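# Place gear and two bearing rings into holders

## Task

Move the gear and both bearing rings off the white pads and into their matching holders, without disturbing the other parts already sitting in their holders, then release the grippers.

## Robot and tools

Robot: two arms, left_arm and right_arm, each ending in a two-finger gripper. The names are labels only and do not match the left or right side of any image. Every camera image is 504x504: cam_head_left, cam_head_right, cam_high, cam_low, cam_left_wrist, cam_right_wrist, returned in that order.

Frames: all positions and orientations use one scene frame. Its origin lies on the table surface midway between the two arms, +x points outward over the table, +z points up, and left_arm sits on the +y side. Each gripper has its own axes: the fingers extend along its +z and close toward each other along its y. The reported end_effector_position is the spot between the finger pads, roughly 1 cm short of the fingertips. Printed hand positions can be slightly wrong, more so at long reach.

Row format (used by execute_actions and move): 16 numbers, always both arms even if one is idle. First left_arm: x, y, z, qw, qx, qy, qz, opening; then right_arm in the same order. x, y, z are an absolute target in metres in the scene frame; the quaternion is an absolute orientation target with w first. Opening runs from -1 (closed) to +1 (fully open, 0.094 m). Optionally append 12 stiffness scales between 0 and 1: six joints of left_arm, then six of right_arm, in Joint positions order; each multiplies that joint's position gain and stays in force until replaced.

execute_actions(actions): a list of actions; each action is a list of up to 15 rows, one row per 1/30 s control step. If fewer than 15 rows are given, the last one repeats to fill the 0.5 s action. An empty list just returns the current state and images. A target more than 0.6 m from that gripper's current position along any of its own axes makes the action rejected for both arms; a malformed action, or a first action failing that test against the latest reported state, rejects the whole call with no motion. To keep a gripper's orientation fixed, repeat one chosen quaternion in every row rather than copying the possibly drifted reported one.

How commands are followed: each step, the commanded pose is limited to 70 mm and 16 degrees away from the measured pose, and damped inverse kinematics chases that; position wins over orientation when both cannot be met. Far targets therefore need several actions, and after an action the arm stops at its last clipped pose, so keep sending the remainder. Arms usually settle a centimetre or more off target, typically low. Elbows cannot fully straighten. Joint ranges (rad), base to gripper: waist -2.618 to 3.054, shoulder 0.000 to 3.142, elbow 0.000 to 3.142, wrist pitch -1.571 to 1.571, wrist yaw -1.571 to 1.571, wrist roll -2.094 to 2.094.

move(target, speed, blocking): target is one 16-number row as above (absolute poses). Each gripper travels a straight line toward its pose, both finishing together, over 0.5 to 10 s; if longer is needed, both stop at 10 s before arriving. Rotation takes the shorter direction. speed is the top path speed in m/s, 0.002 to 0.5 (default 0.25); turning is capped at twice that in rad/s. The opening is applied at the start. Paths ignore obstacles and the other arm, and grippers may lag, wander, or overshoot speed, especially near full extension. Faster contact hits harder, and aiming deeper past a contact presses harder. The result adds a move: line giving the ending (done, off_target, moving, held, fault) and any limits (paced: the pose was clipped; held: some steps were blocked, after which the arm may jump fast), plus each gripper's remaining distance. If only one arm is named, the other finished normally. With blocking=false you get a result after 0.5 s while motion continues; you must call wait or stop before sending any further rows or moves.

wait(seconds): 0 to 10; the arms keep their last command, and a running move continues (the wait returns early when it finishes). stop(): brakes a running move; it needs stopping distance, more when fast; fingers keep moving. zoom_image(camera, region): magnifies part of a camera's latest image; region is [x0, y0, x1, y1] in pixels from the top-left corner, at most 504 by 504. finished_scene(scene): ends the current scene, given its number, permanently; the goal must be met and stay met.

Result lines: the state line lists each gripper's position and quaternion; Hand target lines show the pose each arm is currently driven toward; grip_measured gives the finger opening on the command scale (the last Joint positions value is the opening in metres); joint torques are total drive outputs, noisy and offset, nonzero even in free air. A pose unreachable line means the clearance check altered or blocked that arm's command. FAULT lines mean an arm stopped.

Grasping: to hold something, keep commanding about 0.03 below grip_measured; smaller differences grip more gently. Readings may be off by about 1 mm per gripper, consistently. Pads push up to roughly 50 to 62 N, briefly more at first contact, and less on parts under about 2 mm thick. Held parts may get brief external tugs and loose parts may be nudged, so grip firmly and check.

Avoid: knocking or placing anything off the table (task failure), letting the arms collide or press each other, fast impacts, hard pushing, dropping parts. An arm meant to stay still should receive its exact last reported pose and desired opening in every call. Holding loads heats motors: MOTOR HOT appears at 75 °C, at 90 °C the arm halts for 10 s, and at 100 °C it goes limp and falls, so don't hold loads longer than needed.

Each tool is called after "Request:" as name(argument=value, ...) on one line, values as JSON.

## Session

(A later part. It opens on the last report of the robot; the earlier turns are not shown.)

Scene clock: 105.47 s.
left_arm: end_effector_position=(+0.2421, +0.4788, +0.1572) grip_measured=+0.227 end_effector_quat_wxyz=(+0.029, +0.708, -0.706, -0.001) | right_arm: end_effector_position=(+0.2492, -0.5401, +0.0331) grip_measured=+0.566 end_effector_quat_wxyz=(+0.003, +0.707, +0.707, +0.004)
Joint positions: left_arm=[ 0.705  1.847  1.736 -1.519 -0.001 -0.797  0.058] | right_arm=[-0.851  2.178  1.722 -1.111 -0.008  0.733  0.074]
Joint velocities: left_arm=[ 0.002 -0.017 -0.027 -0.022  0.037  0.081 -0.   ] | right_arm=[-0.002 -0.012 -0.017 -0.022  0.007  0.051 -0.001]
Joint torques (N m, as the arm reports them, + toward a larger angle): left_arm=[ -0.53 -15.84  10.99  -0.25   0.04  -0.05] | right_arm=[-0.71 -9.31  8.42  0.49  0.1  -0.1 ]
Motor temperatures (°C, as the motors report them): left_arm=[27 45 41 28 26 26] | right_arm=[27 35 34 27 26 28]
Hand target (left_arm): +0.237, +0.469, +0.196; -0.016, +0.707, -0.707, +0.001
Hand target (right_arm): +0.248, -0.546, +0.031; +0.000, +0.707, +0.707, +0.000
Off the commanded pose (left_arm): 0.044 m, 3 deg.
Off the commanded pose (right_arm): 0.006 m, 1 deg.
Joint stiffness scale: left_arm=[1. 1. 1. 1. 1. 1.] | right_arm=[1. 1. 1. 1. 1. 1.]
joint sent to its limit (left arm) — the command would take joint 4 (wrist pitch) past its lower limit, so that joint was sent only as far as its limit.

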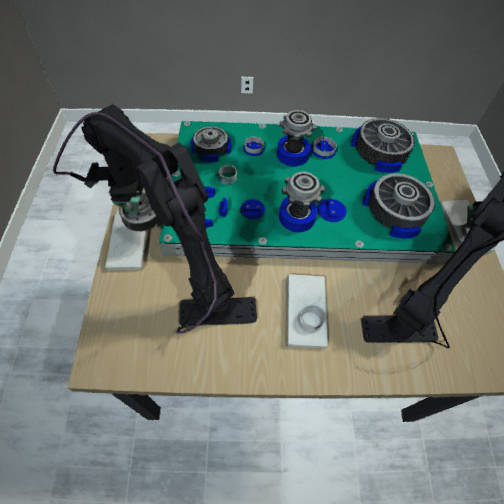

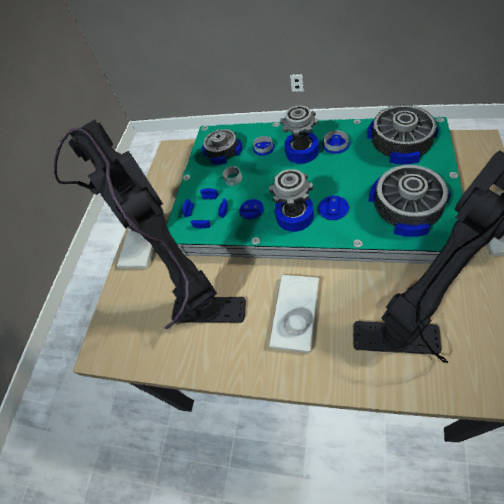

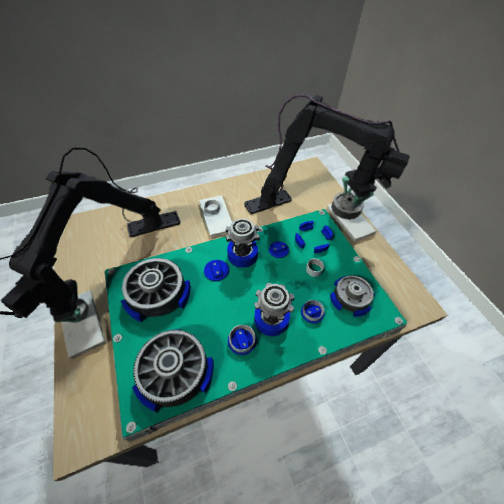

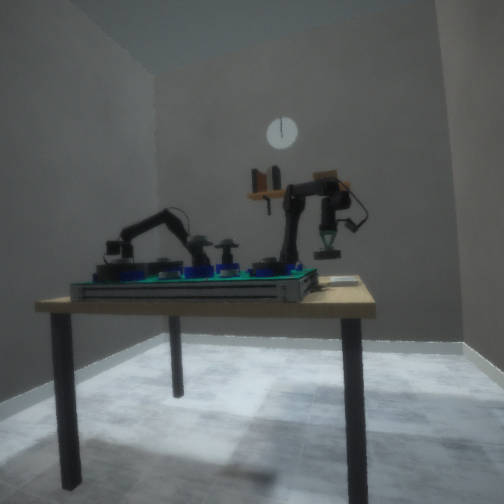

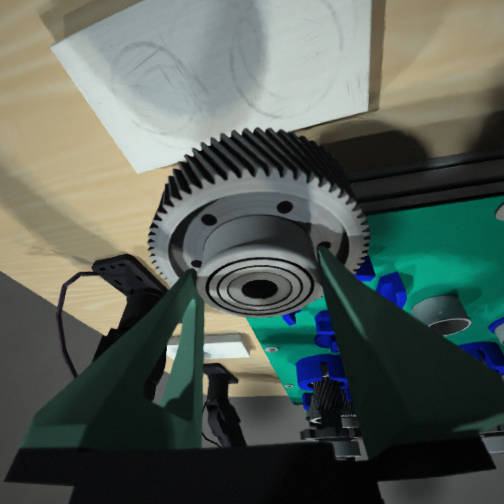

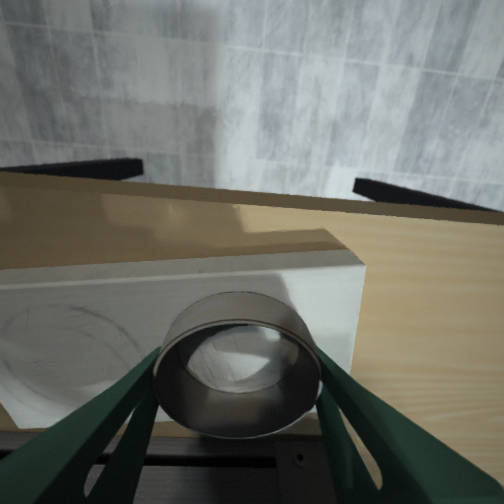

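Request:
move(target=[0.300,0.307,0.185,-0.028,0.7066,-0.7066,0.026,0.17,0.25,-0.49,0.165,0,0.7071,0.7071,0,0.52], speed=0.12)

Scene clock: 113.30 s.
left_arm: end_effector_position=(+0.3042, +0.3088, +0.1752) grip_measured=+0.173 end_effector_quat_wxyz=(-0.020, +0.708, -0.706, +0.021) | right_arm: end_effector_position=(+0.2501, -0.4918, +0.1512) grip_measured=+0.566 end_effector_quat_wxyz=(-0.012, +0.706, +0.708, +0.004)
Joint positions: left_arm=[ 0.135  1.641  1.565 -1.439  0.013 -1.369  0.055] | right_arm=[-0.765  2.054  2.002 -1.542 -0.008  0.816  0.074]
Joint velocities: left_arm=[ 0.002 -0.002 -0.002 -0.066  0.051  0.007 -0.001] | right_arm=[-0.012 -0.012 -0.002  0.007 -0.022  0.007  0.   ]
Joint torques (N m, as the arm reports them, + toward a larger angle): left_arm=[-0.6  -8.14  9.34  0.29 -0.03 -0.04] | right_arm=[  0.64 -10.89   8.66   0.32   0.11   0.09]
Motor temperatures (°C, as the motors report them): left_arm=[27 46 41 28 26 26] | right_arm=[27 35 35 26 26 28]
Hand target (left_arm): +0.304, +0.306, +0.186; -0.031, +0.707, -0.706, +0.029
Hand target (right_arm): +0.250, -0.491, +0.164; -0.000, +0.707, +0.707, -0.001
Off the commanded pose (left_arm): 0.011 m, 1 deg.
Off the commanded pose (right_arm): 0.014 m, 1 deg.
Joint stiffness scale: left_arm=[1. 1. 1. 1. 1. 1.] | right_arm=[1. 1. 1. 1. 1. 1.]
move: off_target (left_arm, right_arm)

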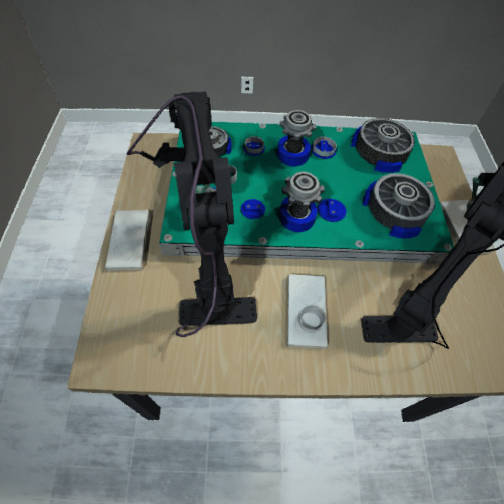

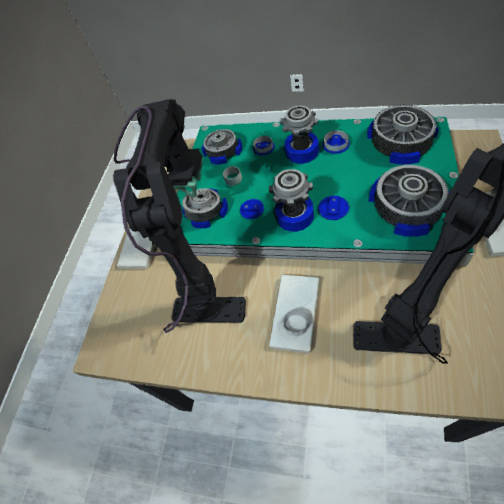

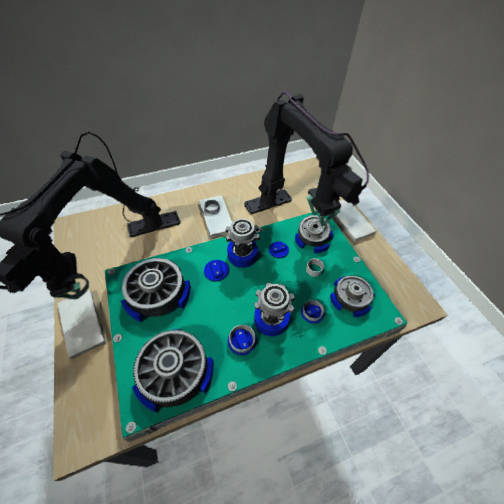

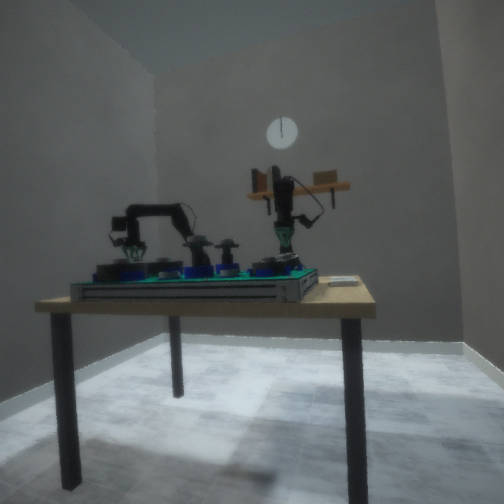

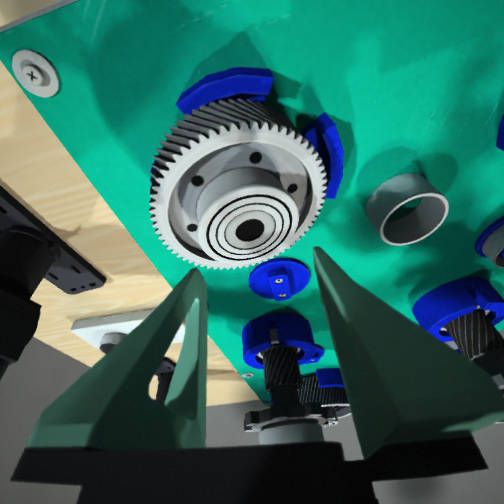

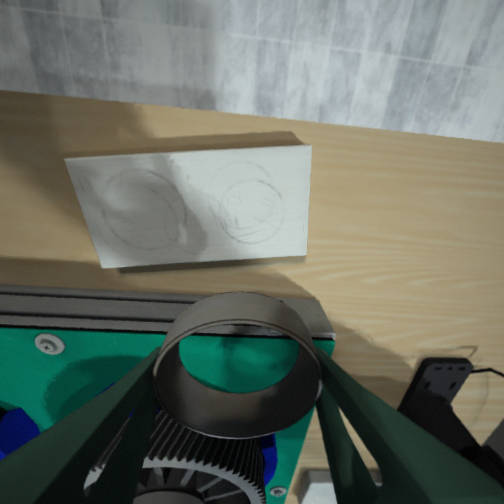

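Request:
zoom_image(camera="cam_head_right", region=[160, 120, 280, 240])

Request:
zoom_image(camera="cam_high", region=[270, 190, 390, 320])

Request:
zoom_image(camera="cam_low", region=[240, 230, 330, 290])

Region (160, 120, 280, 240) of cam_head_right's 504x504 image, scaled by 4.200, with more detail than that image has.

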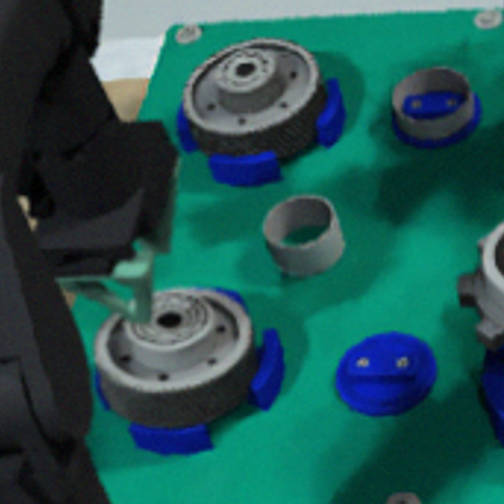

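Region (270, 190, 390, 320) of cam_high's 504x504 image, scaled by 3.877, with more detail than that image has; it fills the left 465 columns of this view, and the rest is white.

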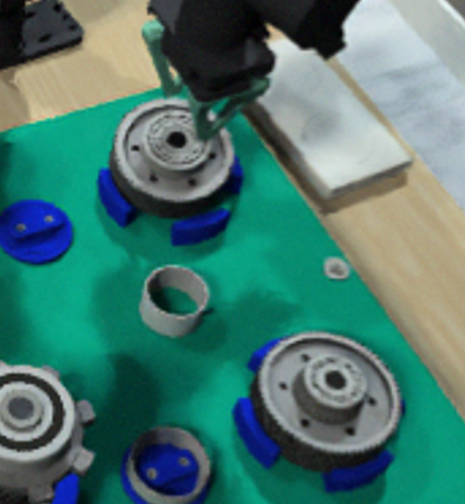

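Region (240, 230, 330, 290) of cam_low's 504x504 image, scaled by 5.600, with more detail than that image has.

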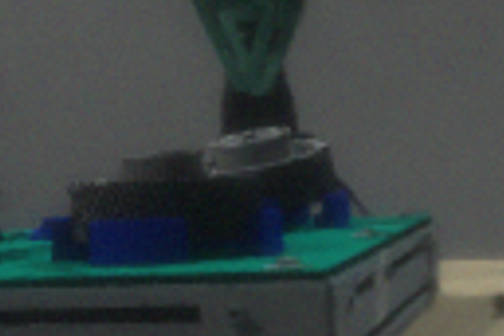

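Request:
move(target=[0.301,0.3165,0.17,0,-0.3827,0.9239,0,0.6,0.22,-0.36,0.185,0,0.7071,0.7071,0,0.52], speed=0.15)

Request:
move(target=[0.301,0.3165,0.16,0,-0.3827,0.9239,0,0.6,0.305,-0.105,0.175,0,0.7071,0.7071,0,0.52], speed=0.15)

Scene clock: 129.83 s.
left_arm: end_effector_position=(+0.2974, +0.3090, +0.1698) grip_measured=+0.597 end_effector_quat_wxyz=(+0.002, -0.380, +0.925, -0.007) | right_arm: end_effector_position=(+0.2260, -0.3635, +0.1811) grip_measured=+0.566 end_effector_quat_wxyz=(-0.002, +0.706, +0.708, +0.003)
Joint positions: left_arm=[ 0.14   1.659  1.565 -1.47   0.013 -0.569  0.075] | right_arm=[-0.495  1.659  1.61  -1.524 -0.008  1.085  0.074]
Joint velocities: left_arm=[ 0.002  0.007 -0.027 -0.037 -0.051  0.007  0.001] | right_arm=[ 0.007 -0.017 -0.002 -0.051 -0.022 -0.051  0.001]
Joint torques (N m, as the arm reports them, + toward a larger angle): left_arm=[ 1.   -4.76 10.2   0.21 -0.15  0.11] | right_arm=[ 0.61 -8.02  5.57  0.48  0.15  0.08]
Motor temperatures (°C, as the motors report them): left_arm=[27 40 41 28 26 26] | right_arm=[27 36 35 26 26 28]
Hand target (left_arm): +0.301, +0.316, +0.170; +0.000, -0.382, +0.924, -0.000
Hand target (right_arm): +0.220, -0.361, +0.184; -0.000, +0.707, +0.707, -0.003
Off the commanded pose (left_arm): 0.008 m, 1 deg.
Off the commanded pose (right_arm): 0.008 m, 0 deg.
Joint stiffness scale: left_arm=[1. 1. 1. 1. 1. 1.] | right_arm=[1. 1. 1. 1. 1. 1.]
move: done

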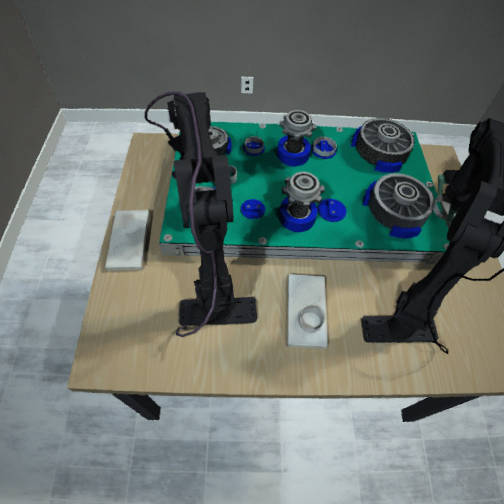

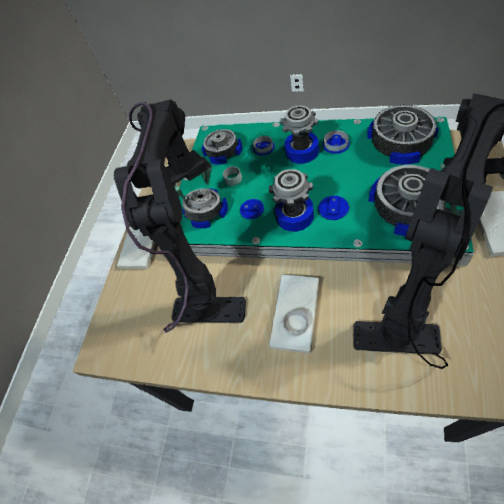

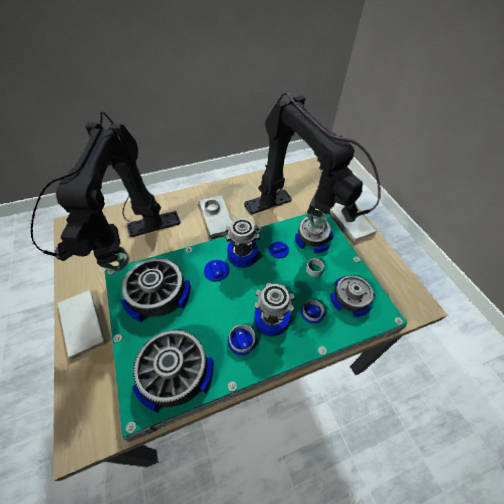

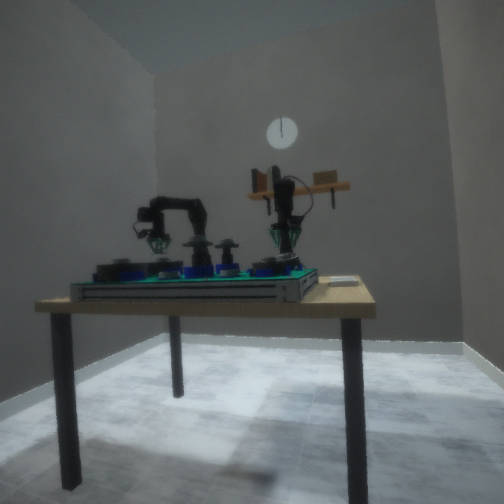

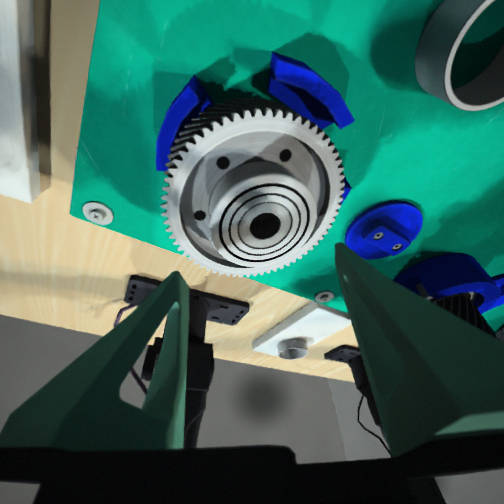

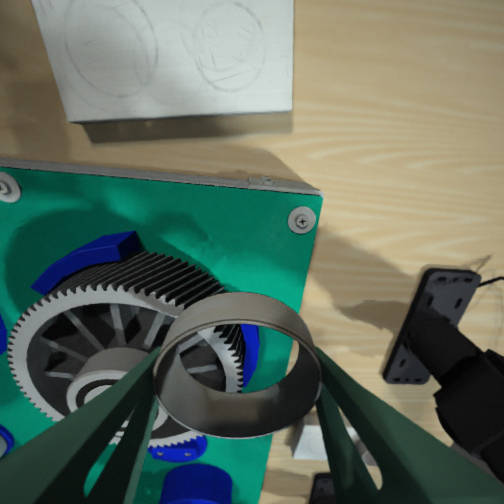

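Scene clock: 132.17 s.
left_arm: end_effector_position=(+0.3005, +0.3097, +0.1699) grip_measured=+0.597 end_effector_quat_wxyz=(+0.008, -0.380, +0.925, -0.008) | right_arm: end_effector_position=(+0.3082, -0.1088, +0.1693) grip_measured=+0.566 end_effector_quat_wxyz=(-0.002, +0.703, +0.711, -0.003)
Joint positions: left_arm=[ 0.14   1.659  1.565 -1.457  0.013 -0.568  0.075] | right_arm=[ 0.328  1.947  1.921 -1.552 -0.002  1.9    0.074]
Joint velocities: left_arm=[-0.002  0.002  0.007 -0.037  0.051  0.051 -0.   ] | right_arm=[ 0.012 -0.022 -0.012  0.051 -0.022 -0.037  0.   ]
Joint torques (N m, as the arm reports them, + toward a larger angle): left_arm=[ 1.09 -5.09  5.73  0.48 -0.15  0.12] | right_arm=[ 0.03 -8.72  8.7   0.31  0.16  0.09]
Motor temperatures (°C, as the motors report them): left_arm=[27 39 40 28 26 26] | right_arm=[27 36 35 26 26 28]
Hand target (left_arm): +0.301, +0.316, +0.160; -0.000, -0.383, +0.924, -0.000
Hand target (right_arm): +0.307, -0.112, +0.176; +0.003, +0.707, +0.707, -0.007
Off the commanded pose (left_arm): 0.012 m, 1 deg.
Off the commanded pose (right_arm): 0.008 m, 1 deg.
Joint stiffness scale: left_arm=[1. 1. 1. 1. 1. 1.] | right_arm=[1. 1. 1. 1. 1. 1.]
move: off_target (left_arm)

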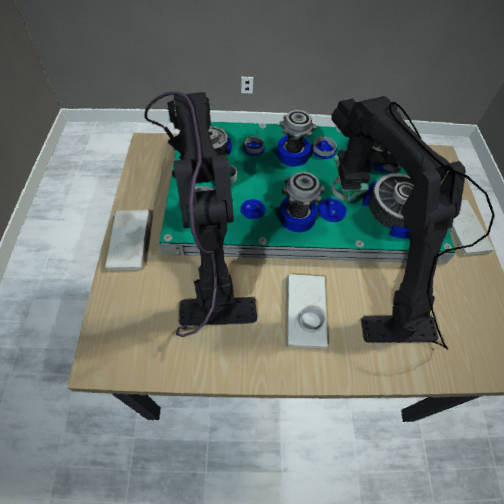

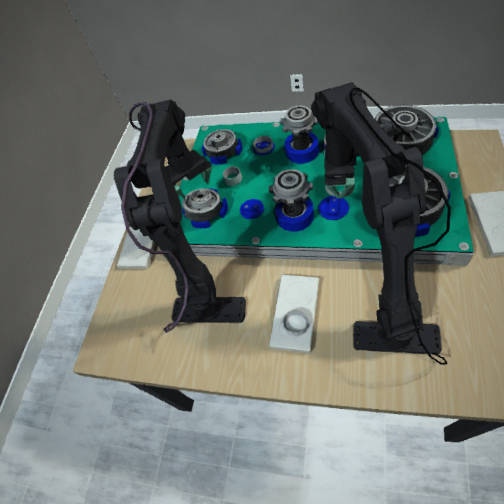

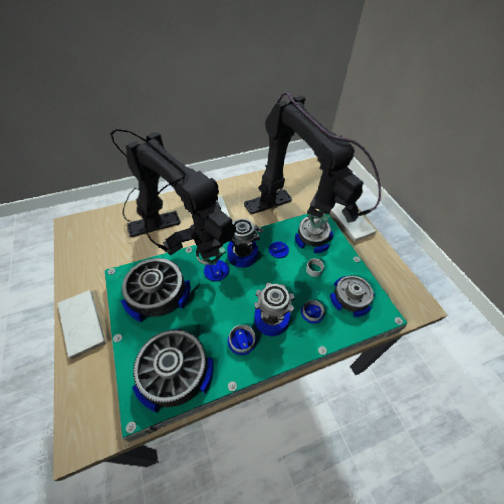

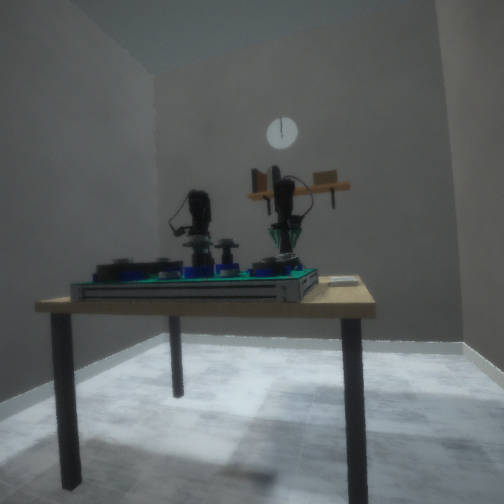

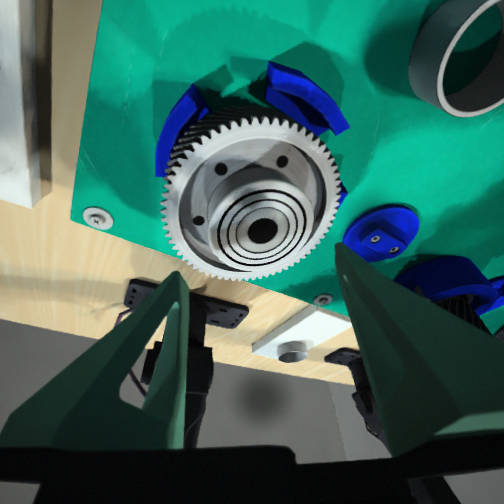

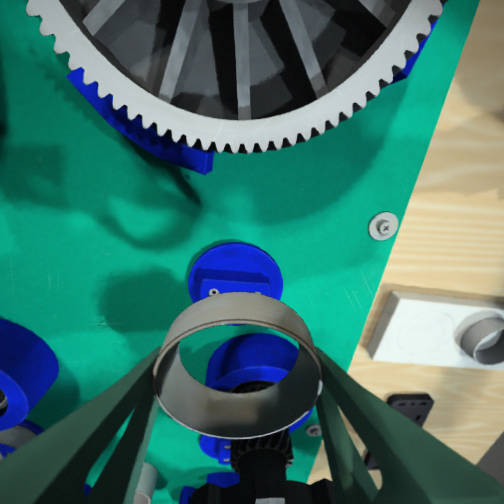

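Request:
move(target=[0.305,0.317,0.15,0,-0.5736,0.8192,0,0.7,0.308,-0.084,0.125,0,0.7071,0.7071,0,0.52], speed=0.08)

Scene clock: 150.33 s.
left_arm: end_effector_position=(+0.3054, +0.3107, +0.1579) grip_measured=+0.697 end_effector_quat_wxyz=(+0.005, -0.564, +0.826, -0.009) | right_arm: end_effector_position=(+0.3090, -0.0869, +0.1305) grip_measured=+0.566 end_effector_quat_wxyz=(+0.000, +0.707, +0.707, +0.003)
Joint positions: left_arm=[ 0.14   1.677  1.536 -1.415  0.013 -0.987  0.08 ] | right_arm=[ 0.383  1.947  1.765 -1.383 -0.002  1.966  0.074]
Joint velocities: left_arm=[-0.002 -0.002  0.022  0.051  0.037 -0.007 -0.   ] | right_arm=[-0.012 -0.007  0.017  0.037 -0.037  0.007 -0.   ]
Joint torques (N m, as the arm reports them, + toward a larger angle): left_arm=[ 0.86 -5.6   6.09  0.41 -0.14 -0.03] | right_arm=[ 0.73 -8.57  5.75  0.65  0.06  0.09]
Motor temperatures (°C, as the motors report them): left_arm=[27 37 39 28 26 26] | right_arm=[27 35 35 26 26 28]
Hand target (left_arm): +0.305, +0.317, +0.150; -0.000, -0.573, +0.819, +0.000
Hand target (right_arm): +0.308, -0.085, +0.125; +0.000, +0.707, +0.707, -0.001
Off the commanded pose (left_arm): 0.010 m, 2 deg.
Off the commanded pose (right_arm): 0.006 m, 0 deg.
Joint stiffness scale: left_arm=[1. 1. 1. 1. 1. 1.] | right_arm=[1. 1. 1. 1. 1. 1.]
move: done

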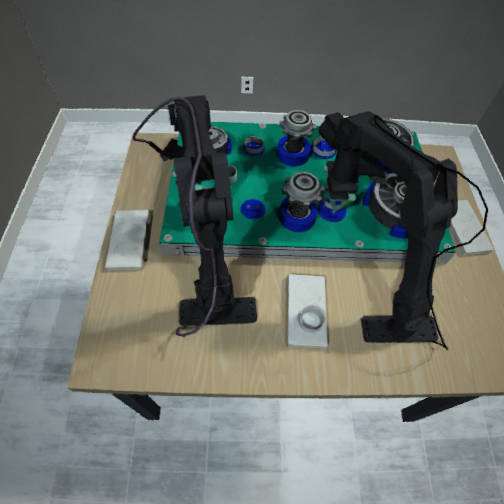

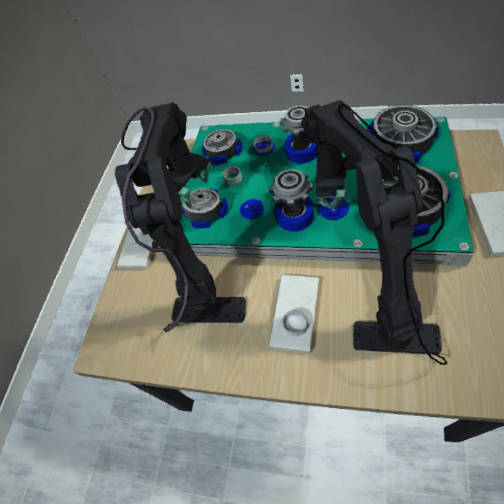

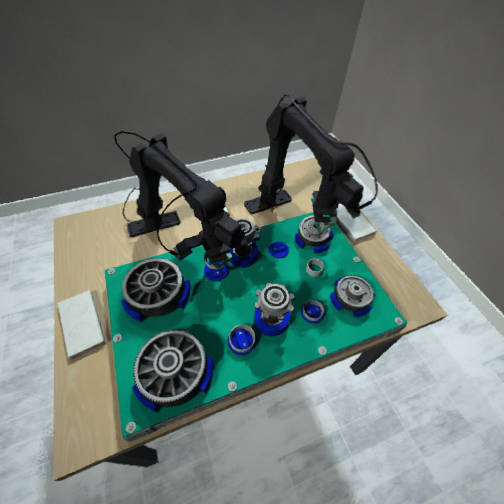

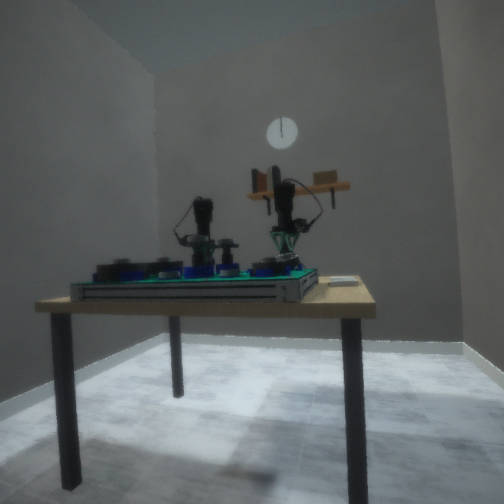

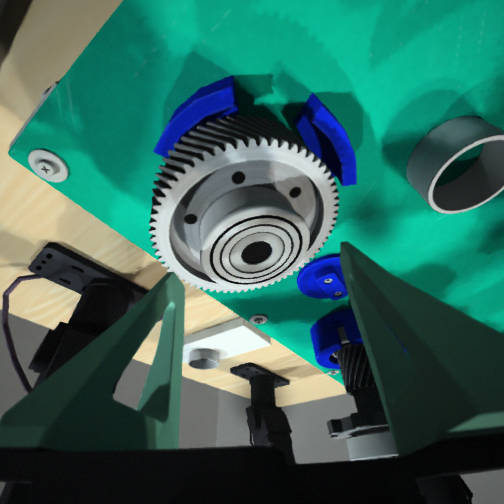

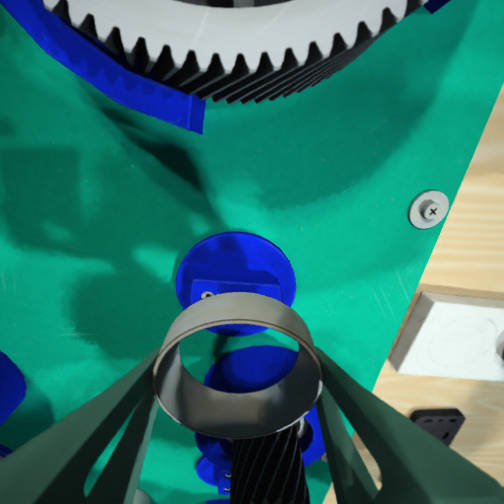

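Request:
move(target=[0.305,0.317,0.131,0,-0.5736,0.8192,0,0.7,0.309,-0.102,0.102,0,0.7071,0.7071,0,0.52], speed=0.06)

Scene clock: 157.17 s.
left_arm: end_effector_position=(+0.3051, +0.3107, +0.1375) grip_measured=+0.697 end_effector_quat_wxyz=(+0.002, -0.565, +0.825, -0.008) | right_arm: end_effector_position=(+0.3074, -0.0992, +0.0989) grip_measured=+0.566 end_effector_quat_wxyz=(-0.004, +0.708, +0.706, -0.008)
Joint positions: left_arm=[ 0.14   1.677  1.455 -1.34   0.013 -0.99   0.08 ] | right_arm=[ 0.354  1.947  1.64  -1.281 -0.002  1.94   0.074]
Joint velocities: left_arm=[-0.002 -0.017  0.002  0.007 -0.007 -0.051 -0.001] | right_arm=[ 0.007  0.017 -0.007 -0.022  0.037  0.022  0.001]
Joint torques (N m, as the arm reports them, + toward a larger angle): left_arm=[ 0.78 -5.87  6.4   0.39 -0.15 -0.06] | right_arm=[ -0.59 -10.18   5.84   0.61   0.04  -0.12]
Motor temperatures (°C, as the motors report them): left_arm=[27 37 39 28 26 26] | right_arm=[27 35 35 26 26 28]
Hand target (left_arm): +0.305, +0.317, +0.131; -0.000, -0.573, +0.819, +0.000
Hand target (right_arm): +0.309, -0.102, +0.102; -0.000, +0.707, +0.707, +0.000
Off the commanded pose (left_arm): 0.009 m, 1 deg.
Off the commanded pose (right_arm): 0.004 m, 1 deg.
Joint stiffness scale: left_arm=[1. 1. 1. 1. 1. 1.] | right_arm=[1. 1. 1. 1. 1. 1.]
move: done

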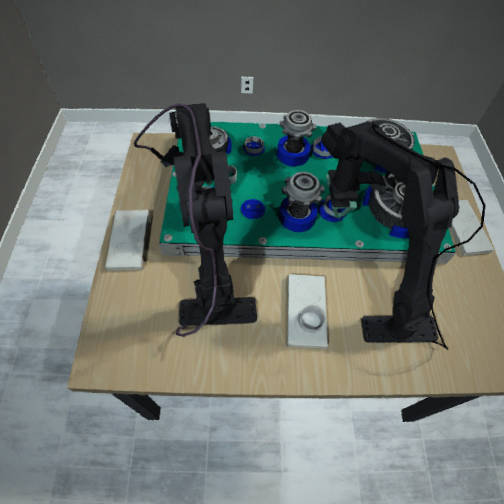

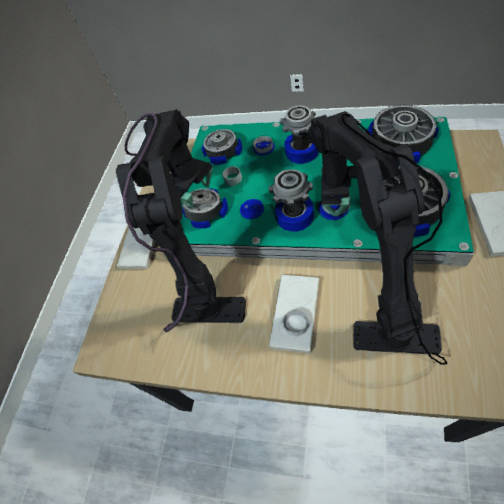

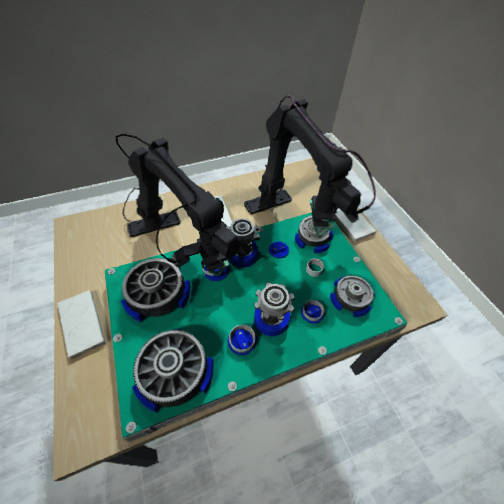

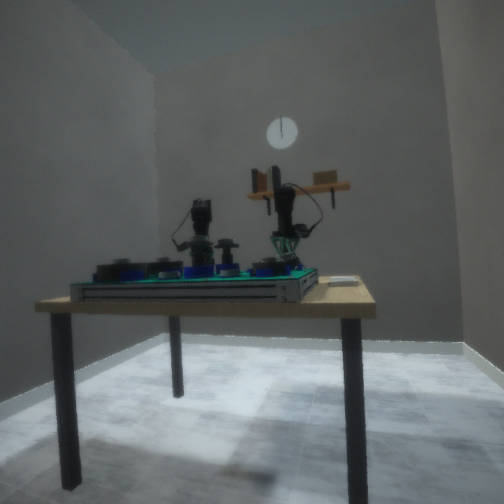

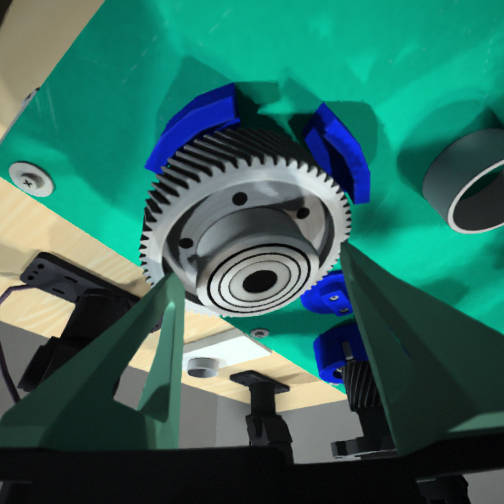

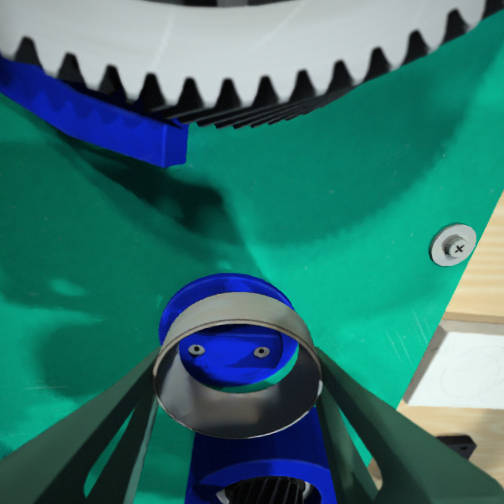

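Request:
execute_actions(actions=[[[0.305,0.317,0.131,0,-0.5736,0.8192,0,0.32,0.314,-0.102,0.104,0,0.7071,0.7071,0,0.52]],[[0.309,0.314,0.131,0,-0.5736,0.8192,0,0.32,0.314,-0.102,0.104,0,0.7071,0.7071,0,0.52]],[[0.313,0.311,0.131,0,-0.5736,0.8192,0,0.32,0.314,-0.102,0.104,0,0.7071,0.7071,0,0.52]],[[0.313,0.311,0.131,0,-0.5736,0.8192,0,0.32,0.314,-0.102,0.104,0,0.7071,0.7071,0,0.52]]])

Scene clock: 165.07 s.
left_arm: end_effector_position=(+0.3057, +0.3112, +0.1308) grip_measured=+0.323 end_effector_quat_wxyz=(-0.008, -0.575, +0.818, -0.003) | right_arm: end_effector_position=(+0.3083, -0.1007, +0.0989) grip_measured=+0.566 end_effector_quat_wxyz=(-0.004, +0.707, +0.707, -0.007)
Joint positions: left_arm=[ 0.14   1.7    1.455 -1.339  0.011 -1.015  0.062] | right_arm=[ 0.349  1.947  1.64  -1.28  -0.002  1.933  0.074]
Joint velocities: left_arm=[ 0.012  0.012  0.012 -0.007  0.066 -0.022  0.001] | right_arm=[-0.007  0.022 -0.012 -0.051 -0.007  0.037  0.002]
Joint torques (N m, as the arm reports them, + toward a larger angle): left_arm=[-0.59 -5.91  9.27  0.34 -0.14 -0.04] | right_arm=[-0.67 -8.94  8.33  0.49  0.04 -0.09]
Motor temperatures (°C, as the motors report them): left_arm=[27 37 39 28 26 26] | right_arm=[27 36 35 26 26 28]
Hand target (left_arm): +0.313, +0.311, +0.131; +0.000, -0.574, +0.819, -0.000
Hand target (right_arm): +0.314, -0.102, +0.104; +0.000, +0.707, +0.707, +0.000
Off the commanded pose (left_arm): 0.007 m, 1 deg.
Off the commanded pose (right_arm): 0.008 m, 1 deg.
Joint stiffness scale: left_arm=[1. 1. 1. 1. 1. 1.] | right_arm=[1. 1. 1. 1. 1. 1.]

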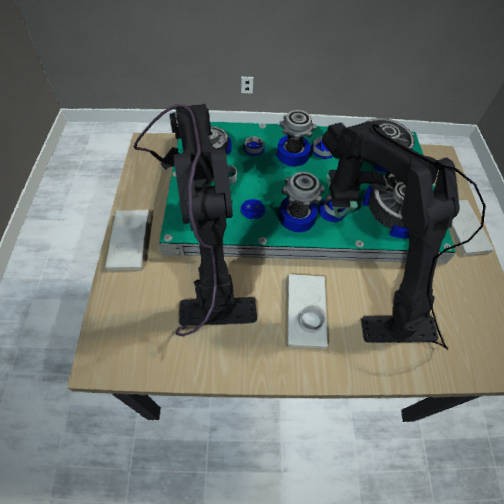

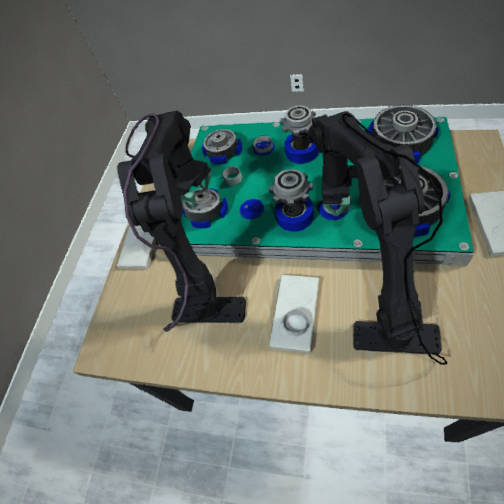

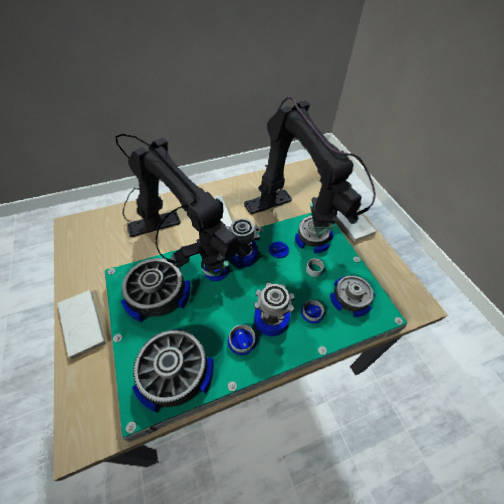

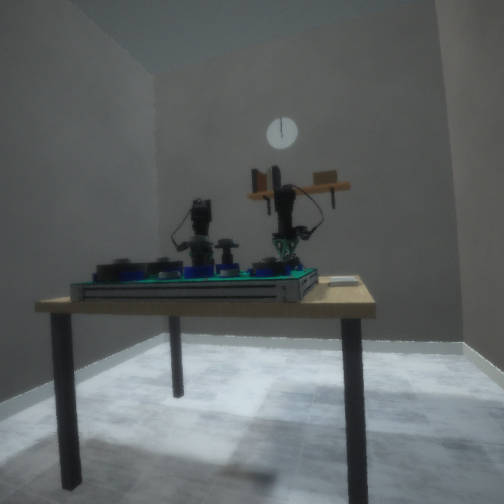

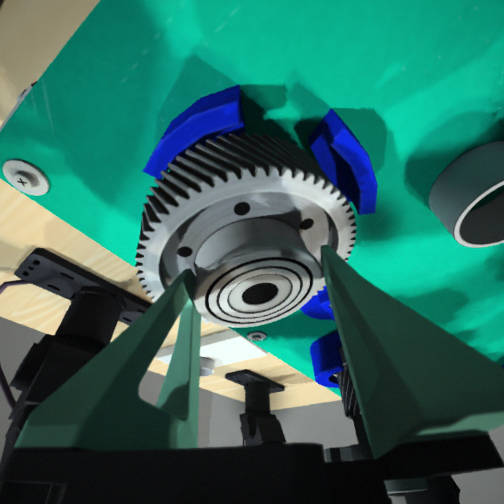

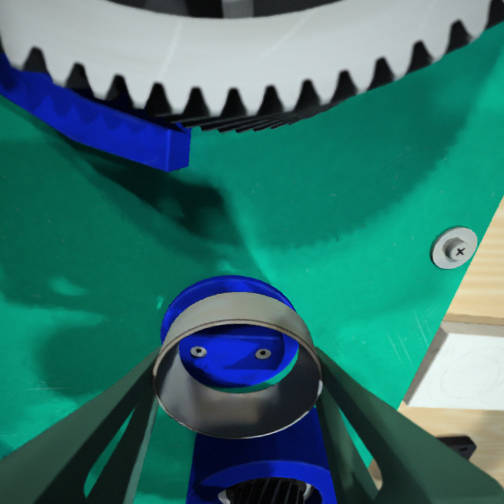

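Request:
execute_actions(actions=[[[0.317,0.310,0.136,0,-0.5736,0.8192,0,0.32,0.318,-0.101,0.104,0,0.7071,0.7071,0,0.52]],[[0.320,0.309,0.138,0,-0.5736,0.8192,0,0.32,0.319,-0.101,0.104,0,0.7071,0.7071,0,0.52]],[[0.320,0.309,0.138,0,-0.5736,0.8192,0,0.32,0.319,-0.101,0.104,0,0.7071,0.7071,0,0.52]]])

Scene clock: 171.30 s.
left_arm: end_effector_position=(+0.3068, +0.3110, +0.1360) grip_measured=+0.323 end_effector_quat_wxyz=(-0.015, -0.576, +0.817, +0.006) | right_arm: end_effector_position=(+0.3117, -0.0994, +0.0984) grip_measured=+0.566 end_effector_quat_wxyz=(-0.004, +0.707, +0.708, -0.006)
Joint positions: left_arm=[ 0.133  1.723  1.502 -1.382  0.001 -1.024  0.062] | right_arm=[ 0.349  1.96   1.656 -1.281 -0.002  1.931  0.074]
Joint velocities: left_arm=[-0.007  0.022  0.007 -0.037 -0.051  0.022  0.001] | right_arm=[-0.007  0.017 -0.007  0.022 -0.037 -0.066  0.   ]
Joint torques (N m, as the arm reports them, + toward a larger angle): left_arm=[-0.85 -5.95 10.36  0.39  0.   -0.07] | right_arm=[-0.87 -8.58  9.22  0.44  0.05 -0.09]
Motor temperatures (°C, as the motors report them): left_arm=[27 37 39 27 26 26] | right_arm=[27 36 35 26 26 28]
Hand target (left_arm): +0.320, +0.309, +0.138; +0.000, -0.574, +0.819, -0.000
Hand target (right_arm): +0.319, -0.101, +0.104; +0.000, +0.707, +0.707, +0.000
Off the commanded pose (left_arm): 0.014 m, 2 deg.
Off the commanded pose (right_arm): 0.009 m, 1 deg.
Joint stiffness scale: left_arm=[1. 1. 1. 1. 1. 1.] | right_arm=[1. 1. 1. 1. 1. 1.]

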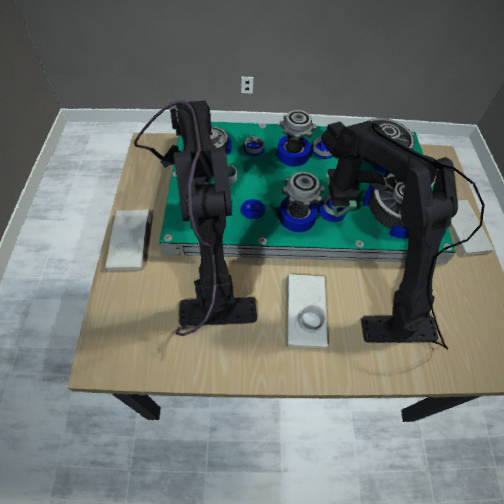

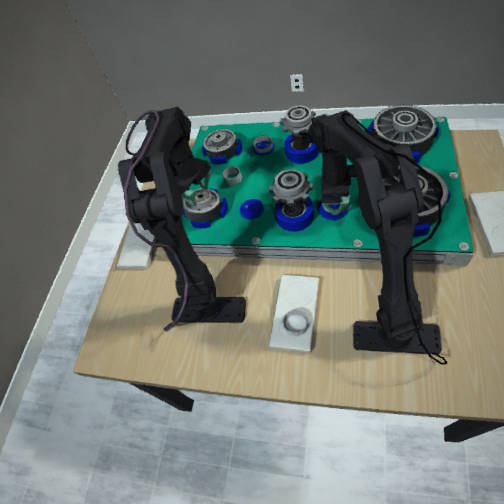

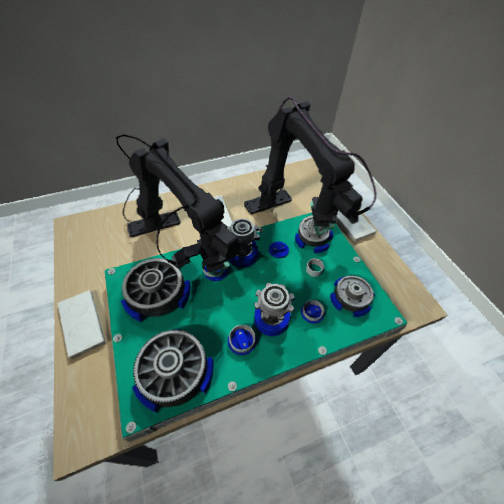

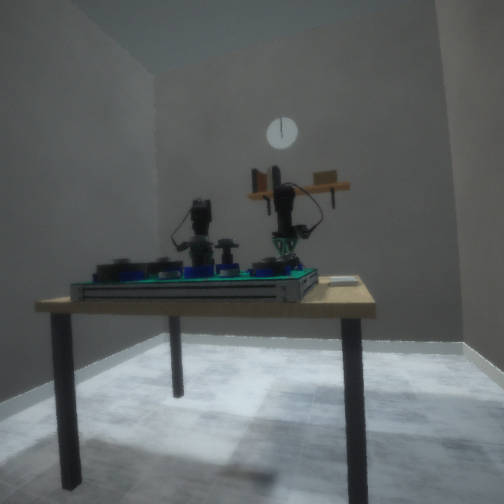

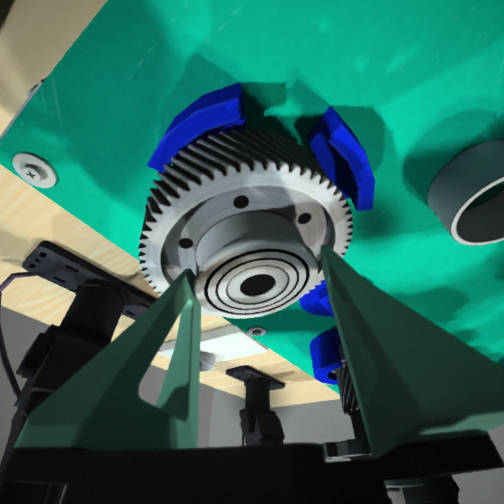

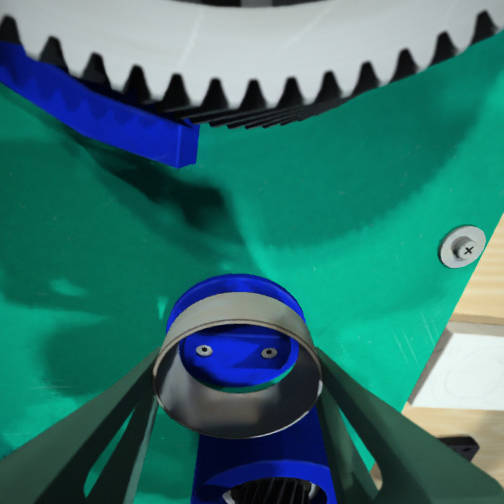

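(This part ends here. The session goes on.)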